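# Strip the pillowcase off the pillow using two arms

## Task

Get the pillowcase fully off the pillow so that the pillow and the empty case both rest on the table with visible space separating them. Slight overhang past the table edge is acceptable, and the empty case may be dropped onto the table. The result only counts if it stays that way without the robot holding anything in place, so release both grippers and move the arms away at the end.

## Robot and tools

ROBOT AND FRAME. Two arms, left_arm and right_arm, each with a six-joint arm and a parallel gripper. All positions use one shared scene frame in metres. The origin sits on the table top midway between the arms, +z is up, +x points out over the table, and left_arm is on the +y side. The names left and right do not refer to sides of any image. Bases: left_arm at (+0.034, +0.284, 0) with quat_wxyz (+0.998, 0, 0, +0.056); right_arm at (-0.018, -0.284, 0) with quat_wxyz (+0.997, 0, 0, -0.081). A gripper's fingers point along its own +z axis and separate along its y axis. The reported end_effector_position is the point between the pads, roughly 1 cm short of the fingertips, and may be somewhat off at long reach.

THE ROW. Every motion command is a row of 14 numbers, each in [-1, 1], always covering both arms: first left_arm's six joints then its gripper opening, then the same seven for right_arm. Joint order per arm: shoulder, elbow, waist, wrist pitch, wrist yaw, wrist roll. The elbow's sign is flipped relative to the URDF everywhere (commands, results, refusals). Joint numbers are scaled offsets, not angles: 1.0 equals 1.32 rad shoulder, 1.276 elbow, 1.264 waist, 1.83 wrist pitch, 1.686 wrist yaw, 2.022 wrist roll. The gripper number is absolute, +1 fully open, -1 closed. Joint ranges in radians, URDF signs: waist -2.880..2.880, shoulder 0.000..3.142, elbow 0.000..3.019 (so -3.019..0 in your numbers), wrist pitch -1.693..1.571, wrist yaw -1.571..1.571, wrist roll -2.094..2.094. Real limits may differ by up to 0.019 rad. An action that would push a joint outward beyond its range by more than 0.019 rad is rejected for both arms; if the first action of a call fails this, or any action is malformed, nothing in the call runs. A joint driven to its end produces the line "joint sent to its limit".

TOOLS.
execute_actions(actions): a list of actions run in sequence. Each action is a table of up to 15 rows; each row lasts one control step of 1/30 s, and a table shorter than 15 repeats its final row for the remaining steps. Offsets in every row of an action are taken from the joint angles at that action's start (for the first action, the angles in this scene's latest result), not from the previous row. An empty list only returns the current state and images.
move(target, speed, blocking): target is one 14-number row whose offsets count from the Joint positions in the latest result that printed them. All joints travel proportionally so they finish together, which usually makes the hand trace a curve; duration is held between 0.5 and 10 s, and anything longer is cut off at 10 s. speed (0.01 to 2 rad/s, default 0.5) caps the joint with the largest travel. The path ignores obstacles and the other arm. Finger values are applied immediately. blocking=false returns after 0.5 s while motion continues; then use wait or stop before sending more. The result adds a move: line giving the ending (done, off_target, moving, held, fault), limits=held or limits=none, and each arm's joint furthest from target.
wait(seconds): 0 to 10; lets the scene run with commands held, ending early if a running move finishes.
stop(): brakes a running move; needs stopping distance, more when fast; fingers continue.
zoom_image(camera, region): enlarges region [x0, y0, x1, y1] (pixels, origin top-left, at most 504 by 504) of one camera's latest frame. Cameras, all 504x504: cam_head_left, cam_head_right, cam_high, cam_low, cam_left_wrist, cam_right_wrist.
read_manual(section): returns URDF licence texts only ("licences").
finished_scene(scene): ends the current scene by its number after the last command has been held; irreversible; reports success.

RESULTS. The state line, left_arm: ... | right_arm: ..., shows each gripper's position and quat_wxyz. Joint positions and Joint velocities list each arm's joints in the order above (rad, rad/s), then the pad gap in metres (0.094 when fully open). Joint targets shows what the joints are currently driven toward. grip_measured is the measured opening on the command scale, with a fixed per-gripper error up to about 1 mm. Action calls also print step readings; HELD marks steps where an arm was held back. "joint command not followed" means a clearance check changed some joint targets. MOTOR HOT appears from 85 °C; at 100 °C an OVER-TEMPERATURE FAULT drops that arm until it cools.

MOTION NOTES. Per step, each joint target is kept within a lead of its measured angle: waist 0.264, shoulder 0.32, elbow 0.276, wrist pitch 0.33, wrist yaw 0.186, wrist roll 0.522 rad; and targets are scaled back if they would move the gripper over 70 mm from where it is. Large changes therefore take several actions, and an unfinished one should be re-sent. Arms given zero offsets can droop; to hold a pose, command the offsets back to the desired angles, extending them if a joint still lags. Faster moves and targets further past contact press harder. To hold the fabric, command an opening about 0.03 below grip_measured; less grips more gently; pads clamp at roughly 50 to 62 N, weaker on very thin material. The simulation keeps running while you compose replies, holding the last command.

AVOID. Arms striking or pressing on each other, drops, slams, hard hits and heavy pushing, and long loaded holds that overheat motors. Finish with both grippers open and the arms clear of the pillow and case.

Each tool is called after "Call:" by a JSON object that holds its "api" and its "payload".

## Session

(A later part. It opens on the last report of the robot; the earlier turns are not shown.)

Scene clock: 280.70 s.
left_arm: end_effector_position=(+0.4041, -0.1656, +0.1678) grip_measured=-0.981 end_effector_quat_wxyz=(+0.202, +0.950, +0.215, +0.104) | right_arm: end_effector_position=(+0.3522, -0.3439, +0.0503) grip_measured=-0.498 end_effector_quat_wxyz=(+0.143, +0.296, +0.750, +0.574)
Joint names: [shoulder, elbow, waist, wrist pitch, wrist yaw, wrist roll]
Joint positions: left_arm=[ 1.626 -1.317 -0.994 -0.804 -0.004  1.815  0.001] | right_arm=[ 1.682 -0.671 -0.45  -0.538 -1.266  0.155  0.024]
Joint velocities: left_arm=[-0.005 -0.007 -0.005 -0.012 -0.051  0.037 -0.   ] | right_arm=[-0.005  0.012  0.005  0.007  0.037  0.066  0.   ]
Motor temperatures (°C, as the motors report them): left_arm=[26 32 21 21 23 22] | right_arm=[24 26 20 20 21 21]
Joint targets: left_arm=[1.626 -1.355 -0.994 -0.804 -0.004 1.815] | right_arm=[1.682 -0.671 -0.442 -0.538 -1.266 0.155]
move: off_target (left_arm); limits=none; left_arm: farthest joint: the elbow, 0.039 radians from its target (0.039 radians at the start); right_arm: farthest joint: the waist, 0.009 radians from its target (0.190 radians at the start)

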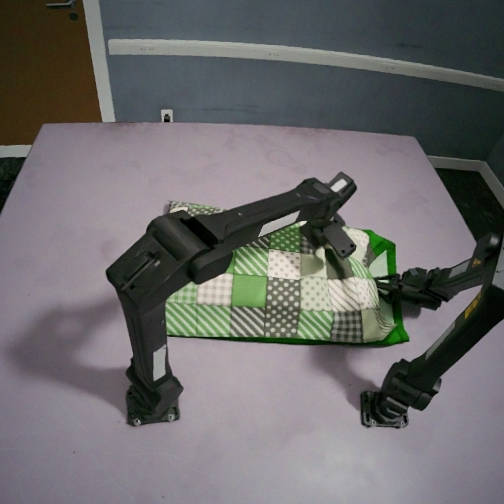

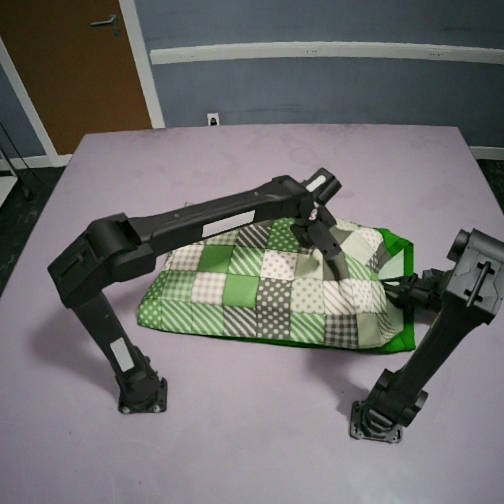

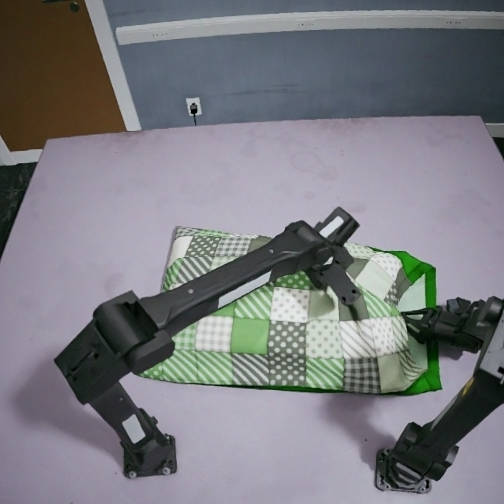

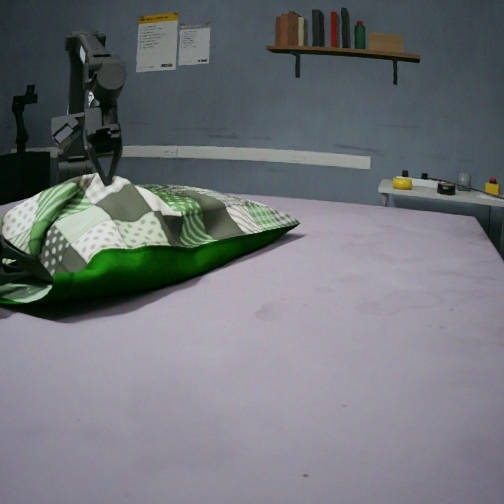

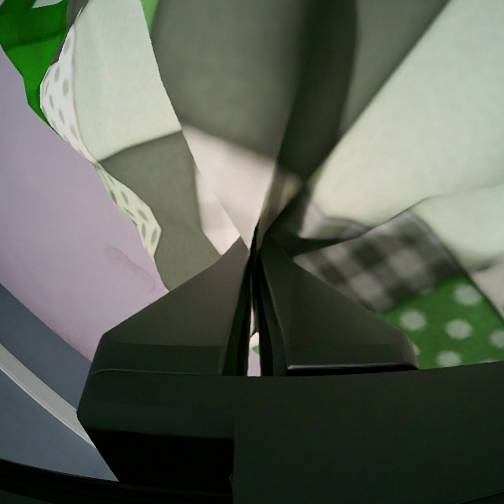

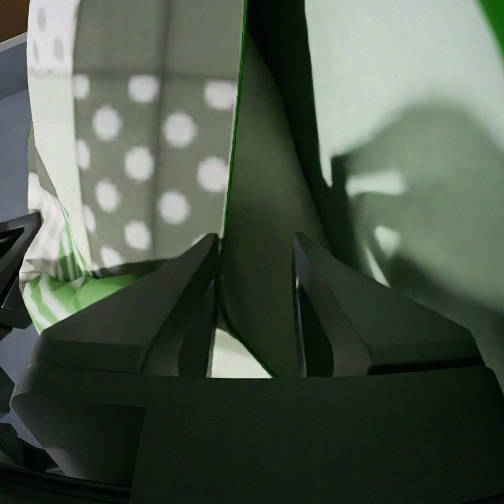

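Call:
{"api": "move", "payload": {"target": [-0.02,-0.03,0,0,0,0,-1,0,0,-0.1,0,0,0,-0.9]}}

Call:
{"api": "move", "payload": {"target": [0,-0.03,0,0,0,0,-1,0.012,0,0.12,0,0,0,-0.9], "speed": 0.2}}

Call:
{"api": "move", "payload": {"target": [0,-0.03,0,0,0,0,-1,0,0,0,0,0,0,-0.1]}}

Call:
{"api": "move", "payload": {"target": [0,-0.03,0,0,0,0,-1,0,0,0.1,0,0,0,-0.1], "speed": 0.2}}

Scene clock: 295.07 s.
left_arm: end_effector_position=(+0.4041, -0.1656, +0.1678) grip_measured=-0.981 end_effector_quat_wxyz=(+0.202, +0.950, +0.215, +0.104) | right_arm: end_effector_position=(+0.3422, -0.3884, +0.0503) grip_measured=-0.898 end_effector_quat_wxyz=(+0.177, +0.341, +0.731, +0.565)
Joint names: [shoulder, elbow, waist, wrist pitch, wrist yaw, wrist roll]
Joint positions: left_arm=[ 1.626 -1.317 -0.994 -0.804 -0.004  1.815  0.001] | right_arm=[ 1.682 -0.671 -0.572 -0.538 -1.266  0.155  0.005]
Joint velocities: left_arm=[-0.005  0.032  0.005 -0.002  0.066 -0.022  0.   ] | right_arm=[ 0.005  0.017 -0.015 -0.017  0.007  0.022  0.001]
Motor temperatures (°C, as the motors report them): left_arm=[27 32 21 21 23 22] | right_arm=[24 25 20 20 21 21]
Joint targets: left_arm=[1.600 -1.355 -0.994 -0.804 -0.004 1.815] | right_arm=[1.682 -0.671 -0.576 -0.538 -1.266 0.155]
move: off_target (left_arm); limits=none; left_arm: farthest joint: the elbow, 0.039 radians from its target (0.039 radians at the start); right_arm: farthest joint: the waist, 0.004 radians from its target (0.126 radians at the start)

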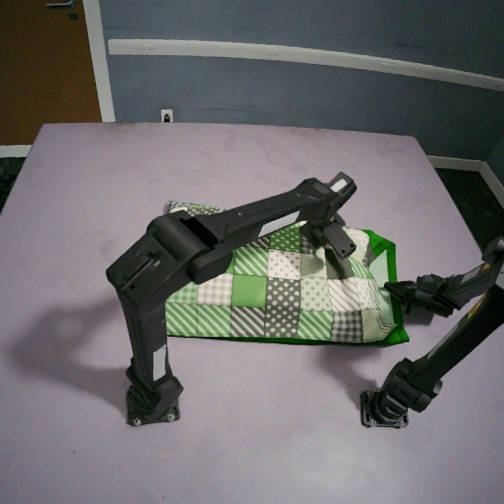

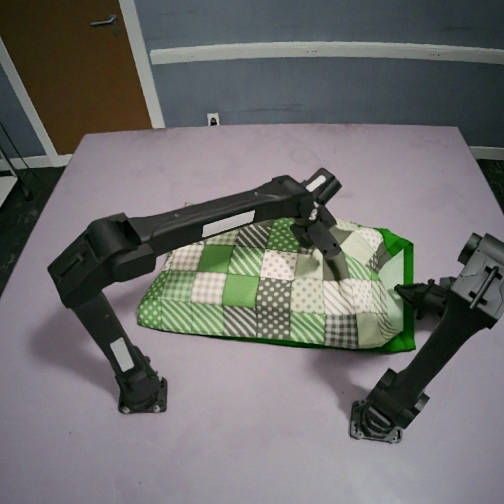

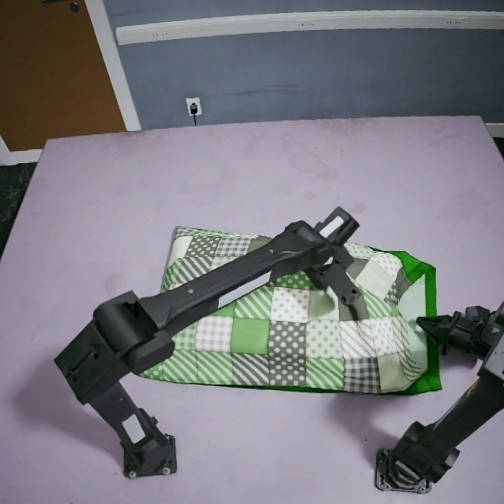

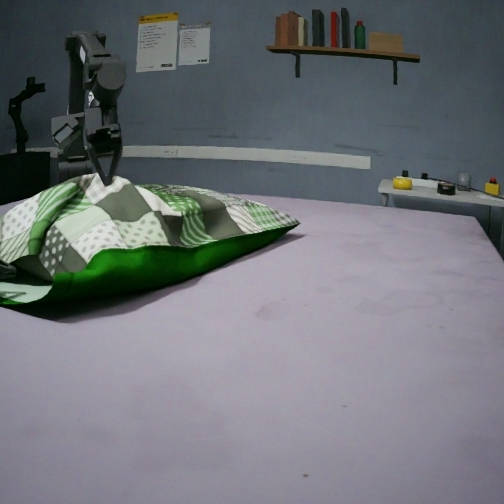

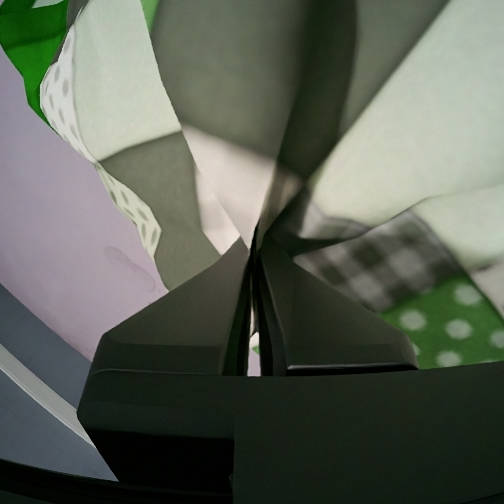

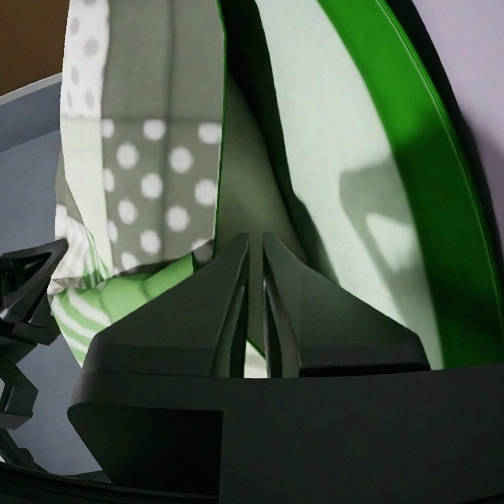

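Scene clock: 296.17 s.
left_arm: end_effector_position=(+0.4041, -0.1656, +0.1678) grip_measured=-0.981 end_effector_quat_wxyz=(+0.202, +0.950, +0.215, +0.104) | right_arm: end_effector_position=(+0.3533, -0.3365, +0.0503) grip_measured=-0.898 end_effector_quat_wxyz=(+0.137, +0.288, +0.753, +0.576)
Joint names: [shoulder, elbow, waist, wrist pitch, wrist yaw, wrist roll]
Joint positions: left_arm=[ 1.626 -1.317 -0.994 -0.804 -0.004  1.815  0.001] | right_arm=[ 1.682 -0.671 -0.43  -0.538 -1.266  0.155  0.005]
Joint velocities: left_arm=[ 0.005 -0.007 -0.005  0.002  0.022 -0.007 -0.001] | right_arm=[-0.015 -0.012 -0.005  0.002 -0.051 -0.051  0.   ]
Motor temperatures (°C, as the motors report them): left_arm=[27 32 21 21 23 22] | right_arm=[24 25 20 20 21 21]
Joint targets: left_arm=[1.626 -1.355 -0.994 -0.804 -0.004 1.815] | right_arm=[1.698 -0.671 -0.421 -0.538 -1.266 0.155]
move: off_target (left_arm); limits=none; left_arm: farthest joint: the elbow, 0.039 radians from its target (0.039 radians at the start); right_arm: farthest joint: the shoulder, 0.016 radians from its target (0.016 radians at the start)

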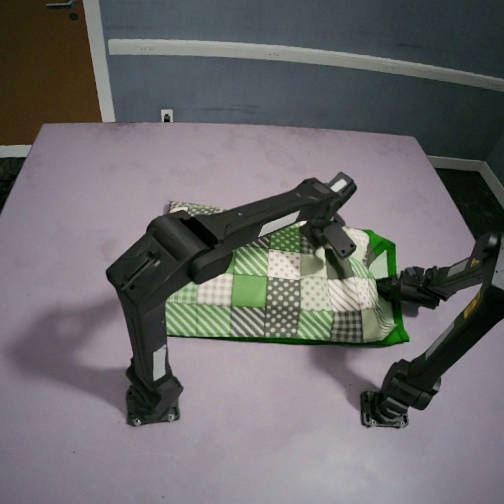

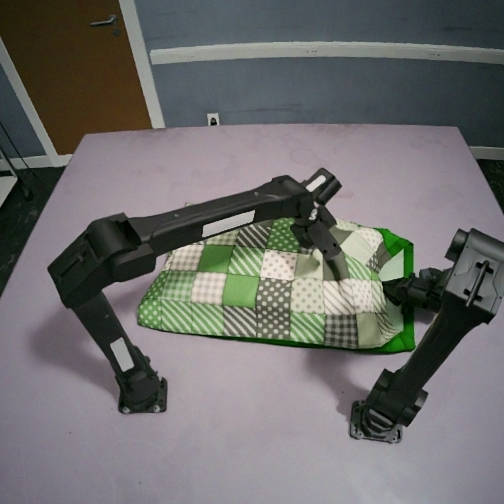

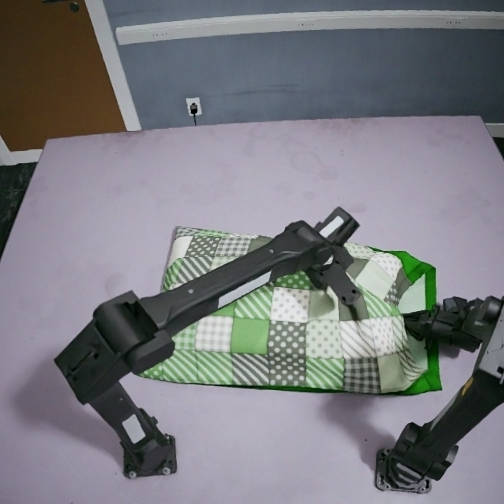

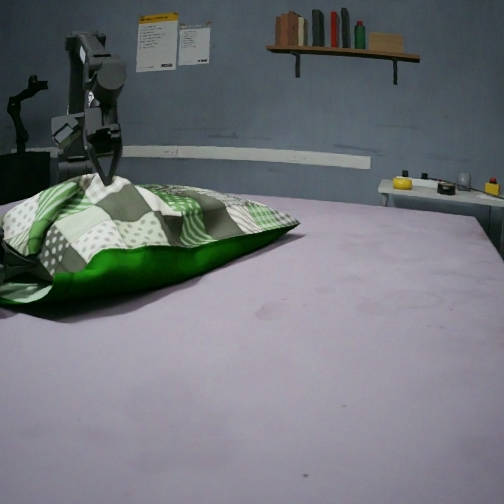

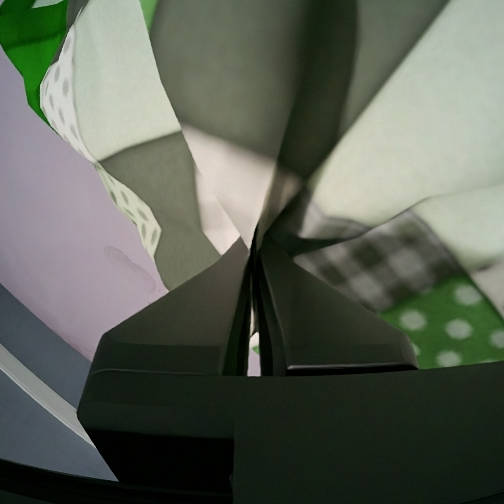

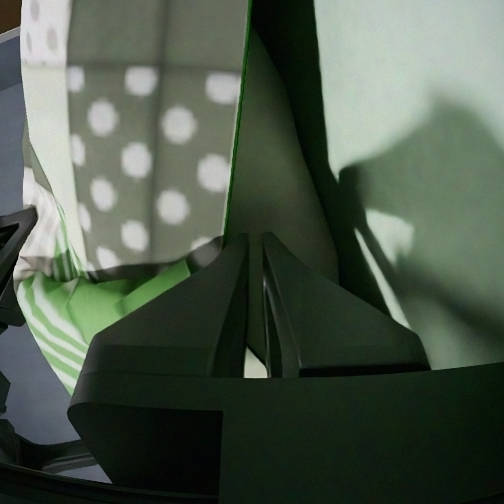

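Scene clock: 296.87 s.
left_arm: end_effector_position=(+0.4041, -0.1656, +0.1678) grip_measured=-0.981 end_effector_quat_wxyz=(+0.202, +0.950, +0.215, +0.104) | right_arm: end_effector_position=(+0.3533, -0.3365, +0.0503) grip_measured=-0.102 end_effector_quat_wxyz=(+0.137, +0.288, +0.753, +0.576)
Joint names: [shoulder, elbow, waist, wrist pitch, wrist yaw, wrist roll]
Joint positions: left_arm=[ 1.626 -1.317 -0.994 -0.804 -0.004  1.815  0.001] | right_arm=[ 1.682 -0.671 -0.43  -0.538 -1.266  0.155  0.042]
Joint velocities: left_arm=[-0.005  0.022 -0.015  0.017 -0.022 -0.051 -0.001] | right_arm=[ 0.015  0.007 -0.015 -0.017 -0.066  0.007  0.   ]
Motor temperatures (°C, as the motors report them): left_arm=[27 32 21 21 23 22] | right_arm=[24 25 20 20 21 21]
Joint targets: left_arm=[1.626 -1.355 -0.994 -0.804 -0.004 1.815] | right_arm=[1.682 -0.671 -0.430 -0.538 -1.266 0.155]
move: off_target (left_arm); limits=none; left_arm: farthest joint: the elbow, 0.039 radians from its target (0.039 radians at the start); right_arm: farthest joint: the waist, 0.000 radians from its target (0.000 radians at the start)

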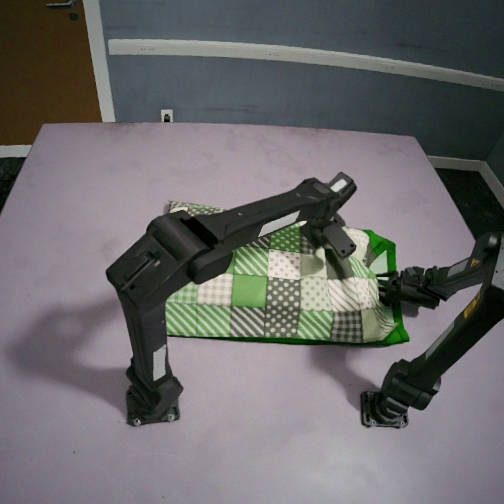

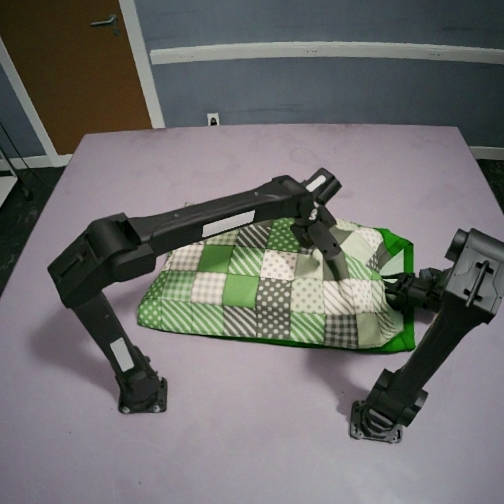

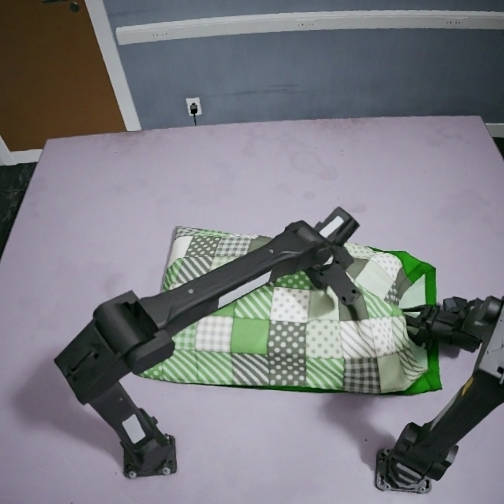

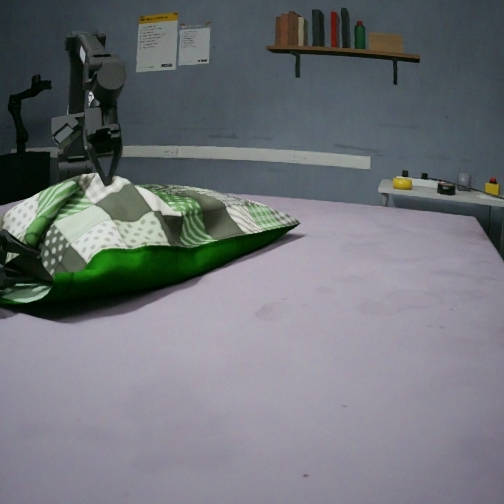

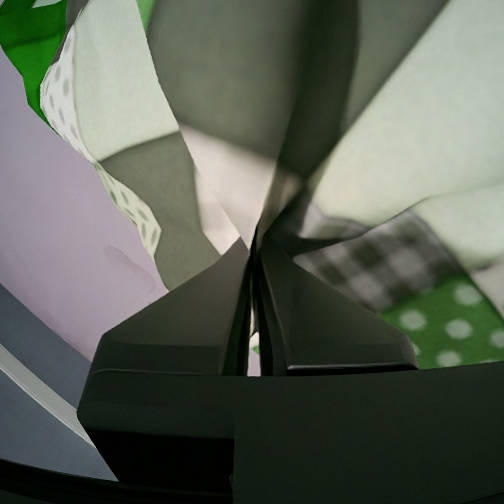

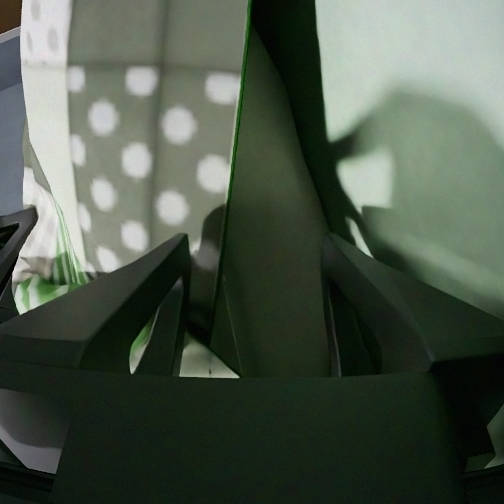

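Scene clock: 297.87 s.
left_arm: end_effector_position=(+0.4041, -0.1656, +0.1678) grip_measured=-0.981 end_effector_quat_wxyz=(+0.202, +0.950, +0.215, +0.104) | right_arm: end_effector_position=(+0.3568, -0.2940, +0.0503) grip_measured=-0.102 end_effector_quat_wxyz=(+0.104, +0.245, +0.768, +0.583)
Joint names: [shoulder, elbow, waist, wrist pitch, wrist yaw, wrist roll]
Joint positions: left_arm=[ 1.626 -1.317 -0.994 -0.804 -0.004  1.815  0.001] | right_arm=[ 1.682 -0.671 -0.316 -0.538 -1.266  0.155  0.042]
Joint velocities: left_arm=[-0.005  0.002 -0.005 -0.042  0.037 -0.037  0.   ] | right_arm=[-0.005  0.007  0.005  0.002 -0.051  0.051  0.   ]
Motor temperatures (°C, as the motors report them): left_arm=[27 32 21 21 23 22] | right_arm=[24 25 20 20 21 21]
Joint targets: left_arm=[1.626 -1.355 -0.994 -0.804 -0.004 1.815] | right_arm=[1.682 -0.671 -0.304 -0.538 -1.266 0.155]
move: off_target (left_arm); limits=none; left_arm: farthest joint: the elbow, 0.039 radians from its target (0.039 radians at the start); right_arm: farthest joint: the waist, 0.013 radians from its target (0.127 radians at the start)

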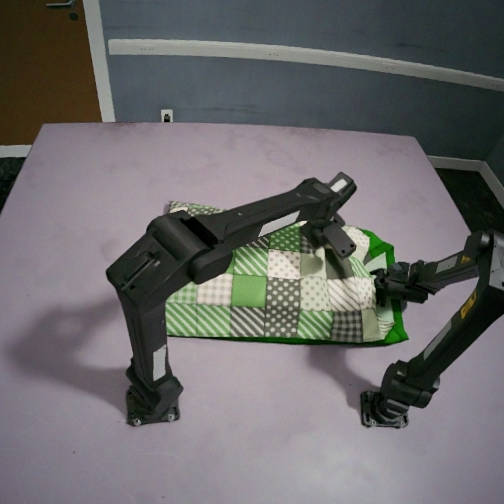

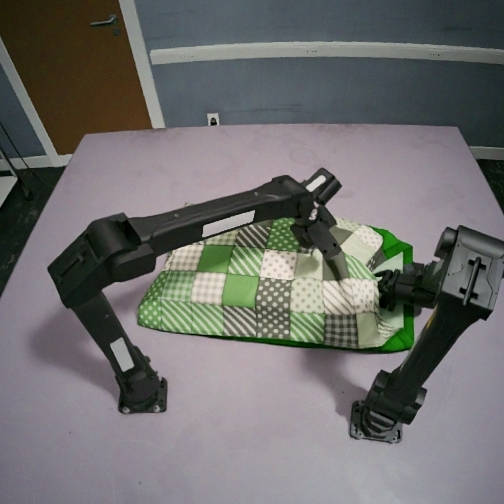

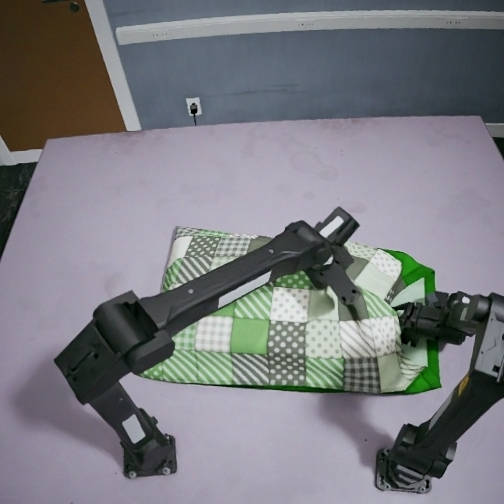

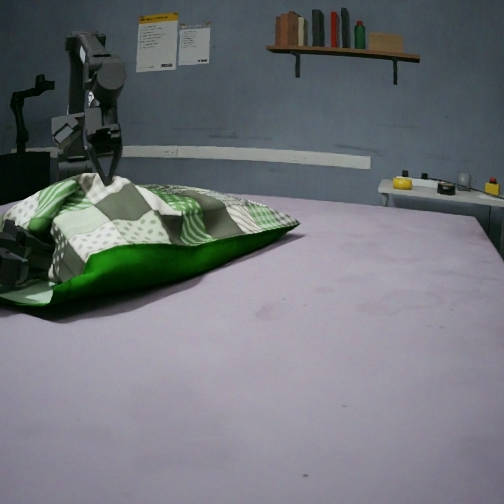

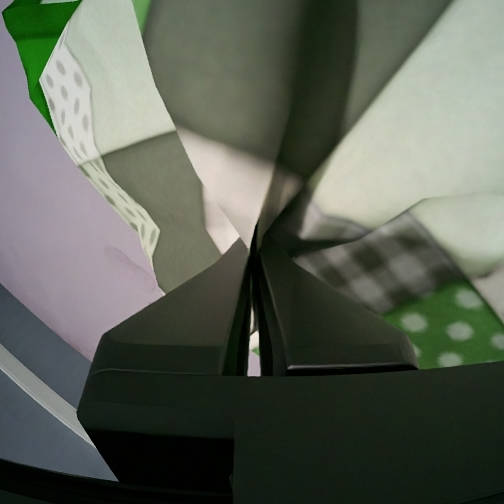

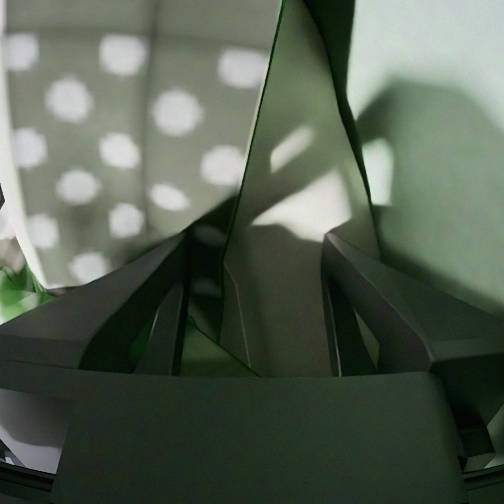

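Call:
{"api": "move", "payload": {"target": [0,-0.03,0,0,0,0,-1,0,0,-0.17,0,0,0,-0.1], "speed": 0.4}}

Call:
{"api": "move", "payload": {"target": [-0.08,-0.03,0.12,0,0,0,-1,0,0,0,0,0,0,-0.1], "speed": 0.3}}

Scene clock: 307.57 s.
left_arm: end_effector_position=(+0.4041, -0.1656, +0.1678) grip_measured=-0.981 end_effector_quat_wxyz=(+0.202, +0.950, +0.215, +0.104) | right_arm: end_effector_position=(+0.3466, -0.3717, +0.0503) grip_measured=-0.102 end_effector_quat_wxyz=(+0.164, +0.324, +0.738, +0.568)
Joint names: [shoulder, elbow, waist, wrist pitch, wrist yaw, wrist roll]
Joint positions: left_arm=[ 1.626 -1.317 -0.994 -0.804 -0.004  1.815  0.001] | right_arm=[ 1.682 -0.671 -0.526 -0.538 -1.266  0.155  0.042]
Joint velocities: left_arm=[-0.015  0.007 -0.015  0.007  0.051  0.007  0.   ] | right_arm=[-0.005 -0.007 -0.015  0.002 -0.007 -0.066 -0.001]
Motor temperatures (°C, as the motors report them): left_arm=[27 33 21 21 23 22] | right_arm=[24 25 20 20 21 21]
Joint targets: left_arm=[1.626 -1.355 -0.994 -0.804 -0.004 1.815] | right_arm=[1.682 -0.671 -0.531 -0.538 -1.266 0.155]
move: off_target (left_arm); limits=none; left_arm: farthest joint: the elbow, 0.039 radians from its target (0.039 radians at the start); right_arm: farthest joint: the waist, 0.005 radians from its target (0.215 radians at the start)

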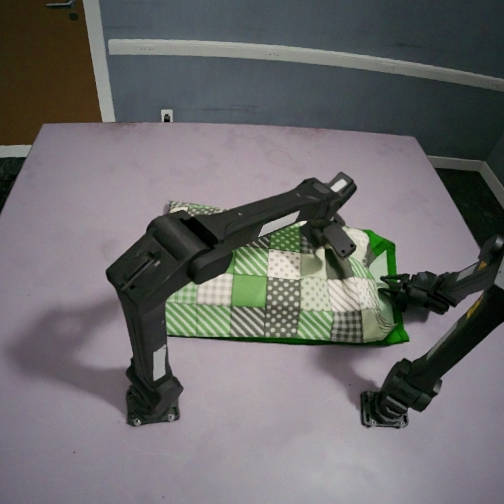

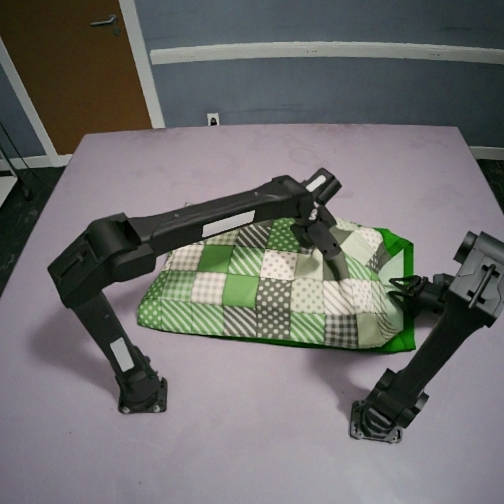

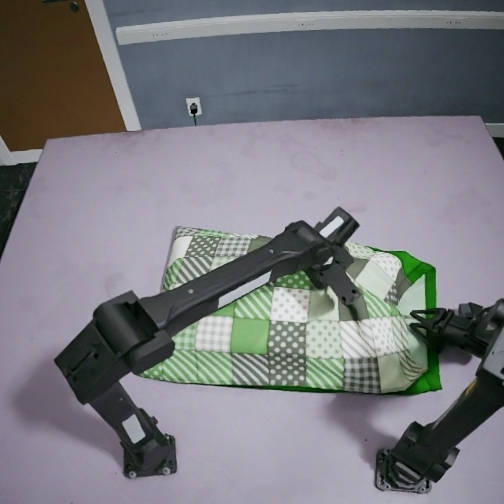

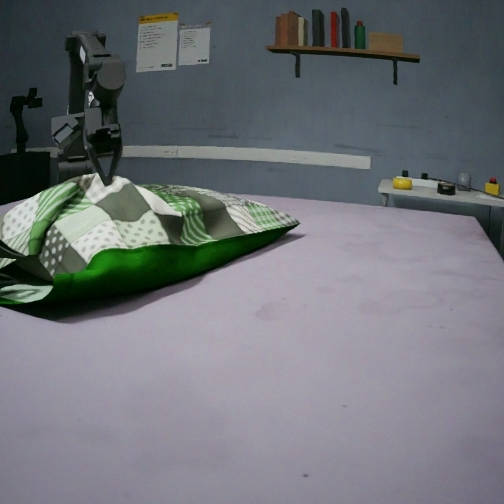

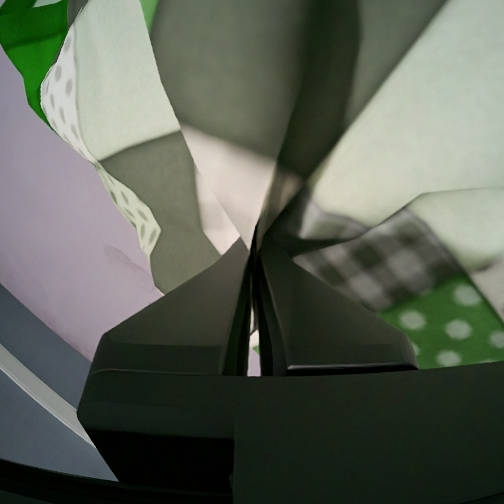

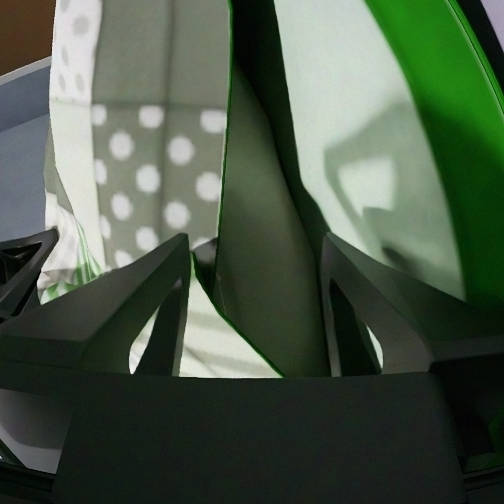

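Scene clock: 308.50 s.
left_arm: end_effector_position=(+0.4635, -0.1011, +0.2172) grip_measured=-0.981 end_effector_quat_wxyz=(+0.230, +0.920, +0.283, +0.140) | right_arm: end_effector_position=(+0.3466, -0.3717, +0.0503) grip_measured=-0.102 end_effector_quat_wxyz=(+0.164, +0.324, +0.738, +0.568)
Joint names: [shoulder, elbow, waist, wrist pitch, wrist yaw, wrist roll]
Joint positions: left_arm=[ 1.538 -1.317 -0.843 -0.804 -0.003  1.815  0.001] | right_arm=[ 1.682 -0.671 -0.526 -0.538 -1.266  0.155  0.042]
Joint velocities: left_arm=[ 0.005  0.022 -0.005 -0.007  0.007  0.022  0.001] | right_arm=[-0.005  0.012  0.005  0.007 -0.037 -0.022 -0.   ]
Motor temperatures (°C, as the motors report them): left_arm=[27 33 21 21 23 22] | right_arm=[24 25 20 20 21 21]
Joint targets: left_arm=[1.520 -1.355 -0.842 -0.804 -0.004 1.815] | right_arm=[1.682 -0.671 -0.526 -0.538 -1.266 0.155]
move: off_target (left_arm); limits=none; left_arm: farthest joint: the elbow, 0.039 radians from its target (0.039 radians at the start); right_arm: farthest joint: the waist, 0.000 radians from its target (0.000 radians at the start)

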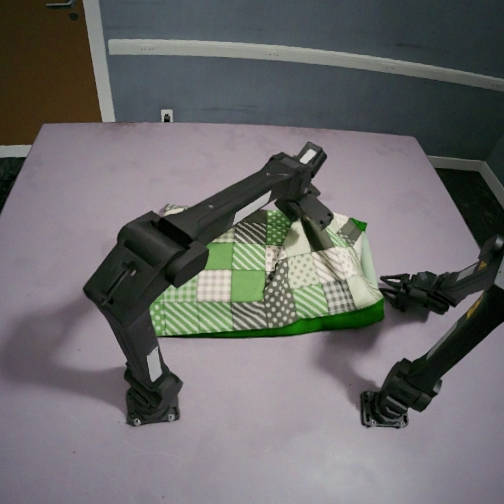

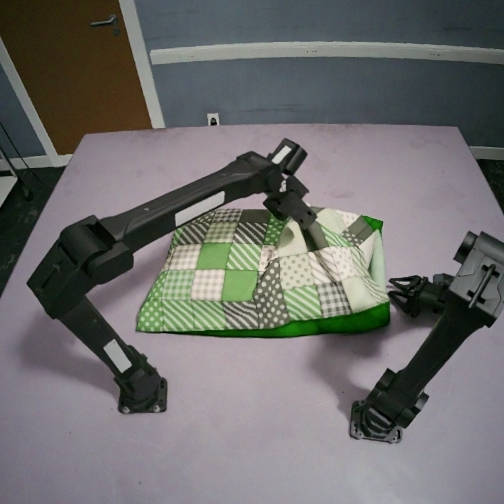

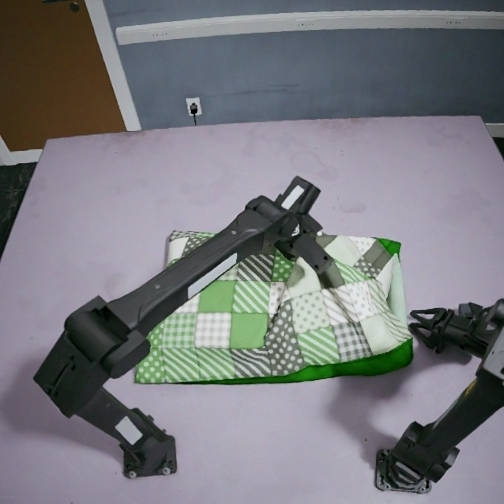

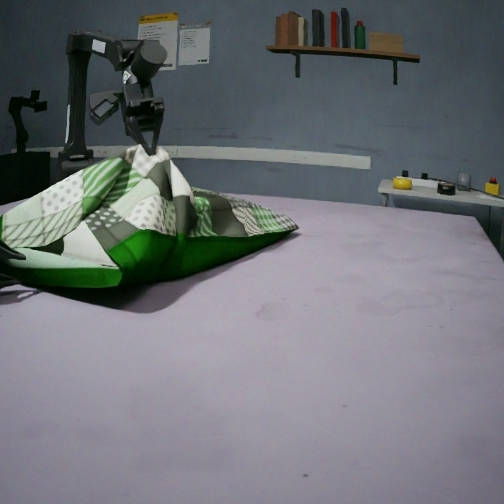

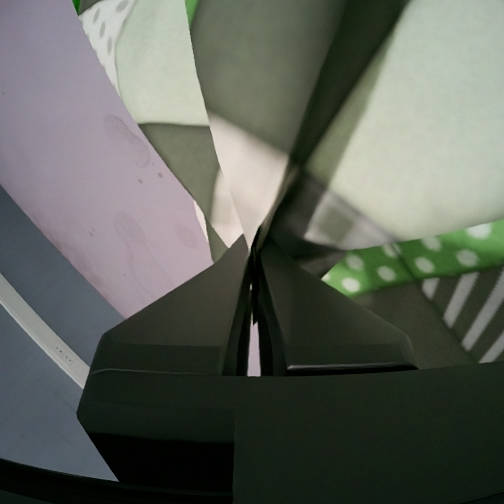

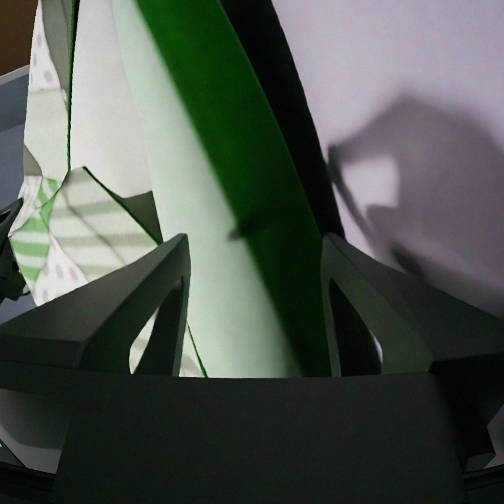

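Call:
{"api": "move", "payload": {"target": [0.05,-0.03,-0.06,0,0,0,-1,-0.03,0,-0.05,-0.015,0.08,0,-0.45], "speed": 0.3}}

Scene clock: 329.57 s.
left_arm: end_effector_position=(+0.4351, -0.1355, +0.1852) grip_measured=-0.981 end_effector_quat_wxyz=(+0.211, +0.938, +0.250, +0.118) | right_arm: end_effector_position=(+0.3366, -0.3971, +0.0387) grip_measured=-0.448 end_effector_quat_wxyz=(+0.169, +0.356, +0.764, +0.511)
Joint names: [shoulder, elbow, waist, wrist pitch, wrist yaw, wrist roll]
Joint positions: left_arm=[ 1.594 -1.315 -0.92  -0.804 -0.003  1.815  0.001] | right_arm=[ 1.652 -0.671 -0.578 -0.556 -1.135  0.155  0.026]
Joint velocities: left_arm=[-0.005  0.002 -0.005  0.002 -0.066 -0.007  0.   ] | right_arm=[-0.015  0.002 -0.005  0.002 -0.051 -0.081 -0.002]
Motor temperatures (°C, as the motors report them): left_arm=[27 34 21 21 23 22] | right_arm=[24 25 20 20 22 21]
Joint targets: left_arm=[1.604 -1.355 -0.919 -0.804 -0.003 1.815] | right_arm=[1.642 -0.671 -0.589 -0.565 -1.131 0.155]
move: off_target (left_arm); limits=none; left_arm: farthest joint: the elbow, 0.040 radians from its target (0.039 radians at the start); right_arm: farthest joint: the waist, 0.011 radians from its target (0.063 radians at the start)

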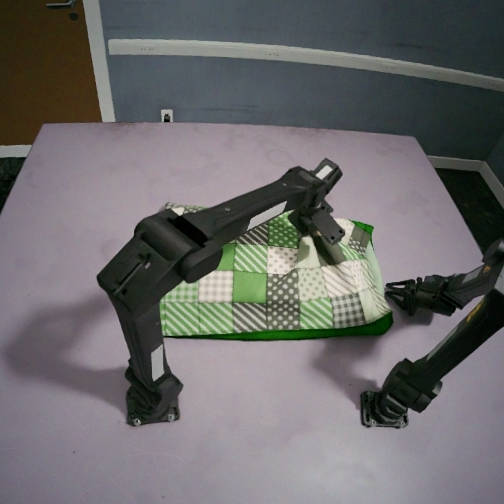

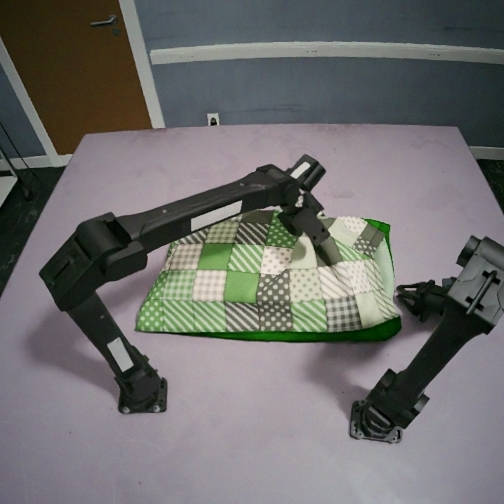

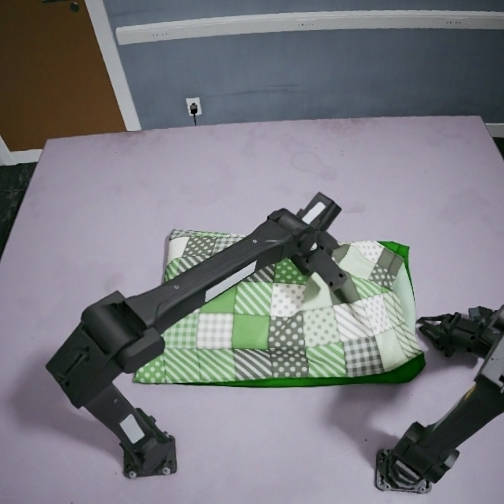

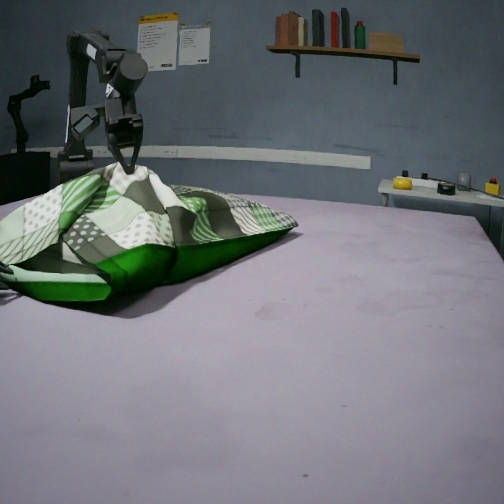

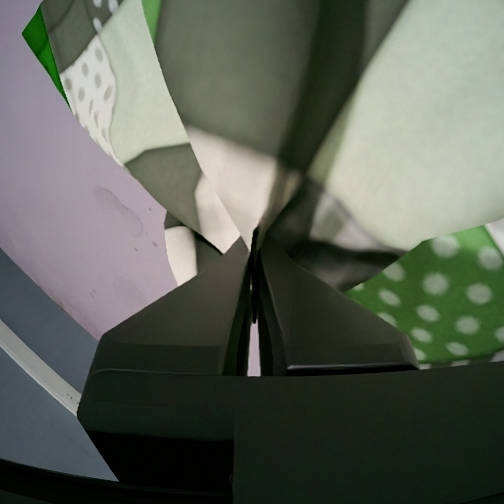

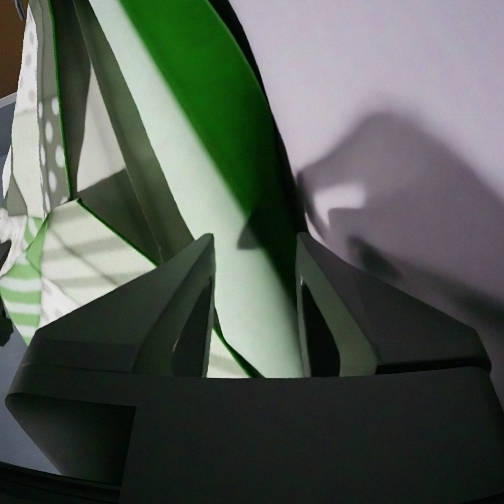

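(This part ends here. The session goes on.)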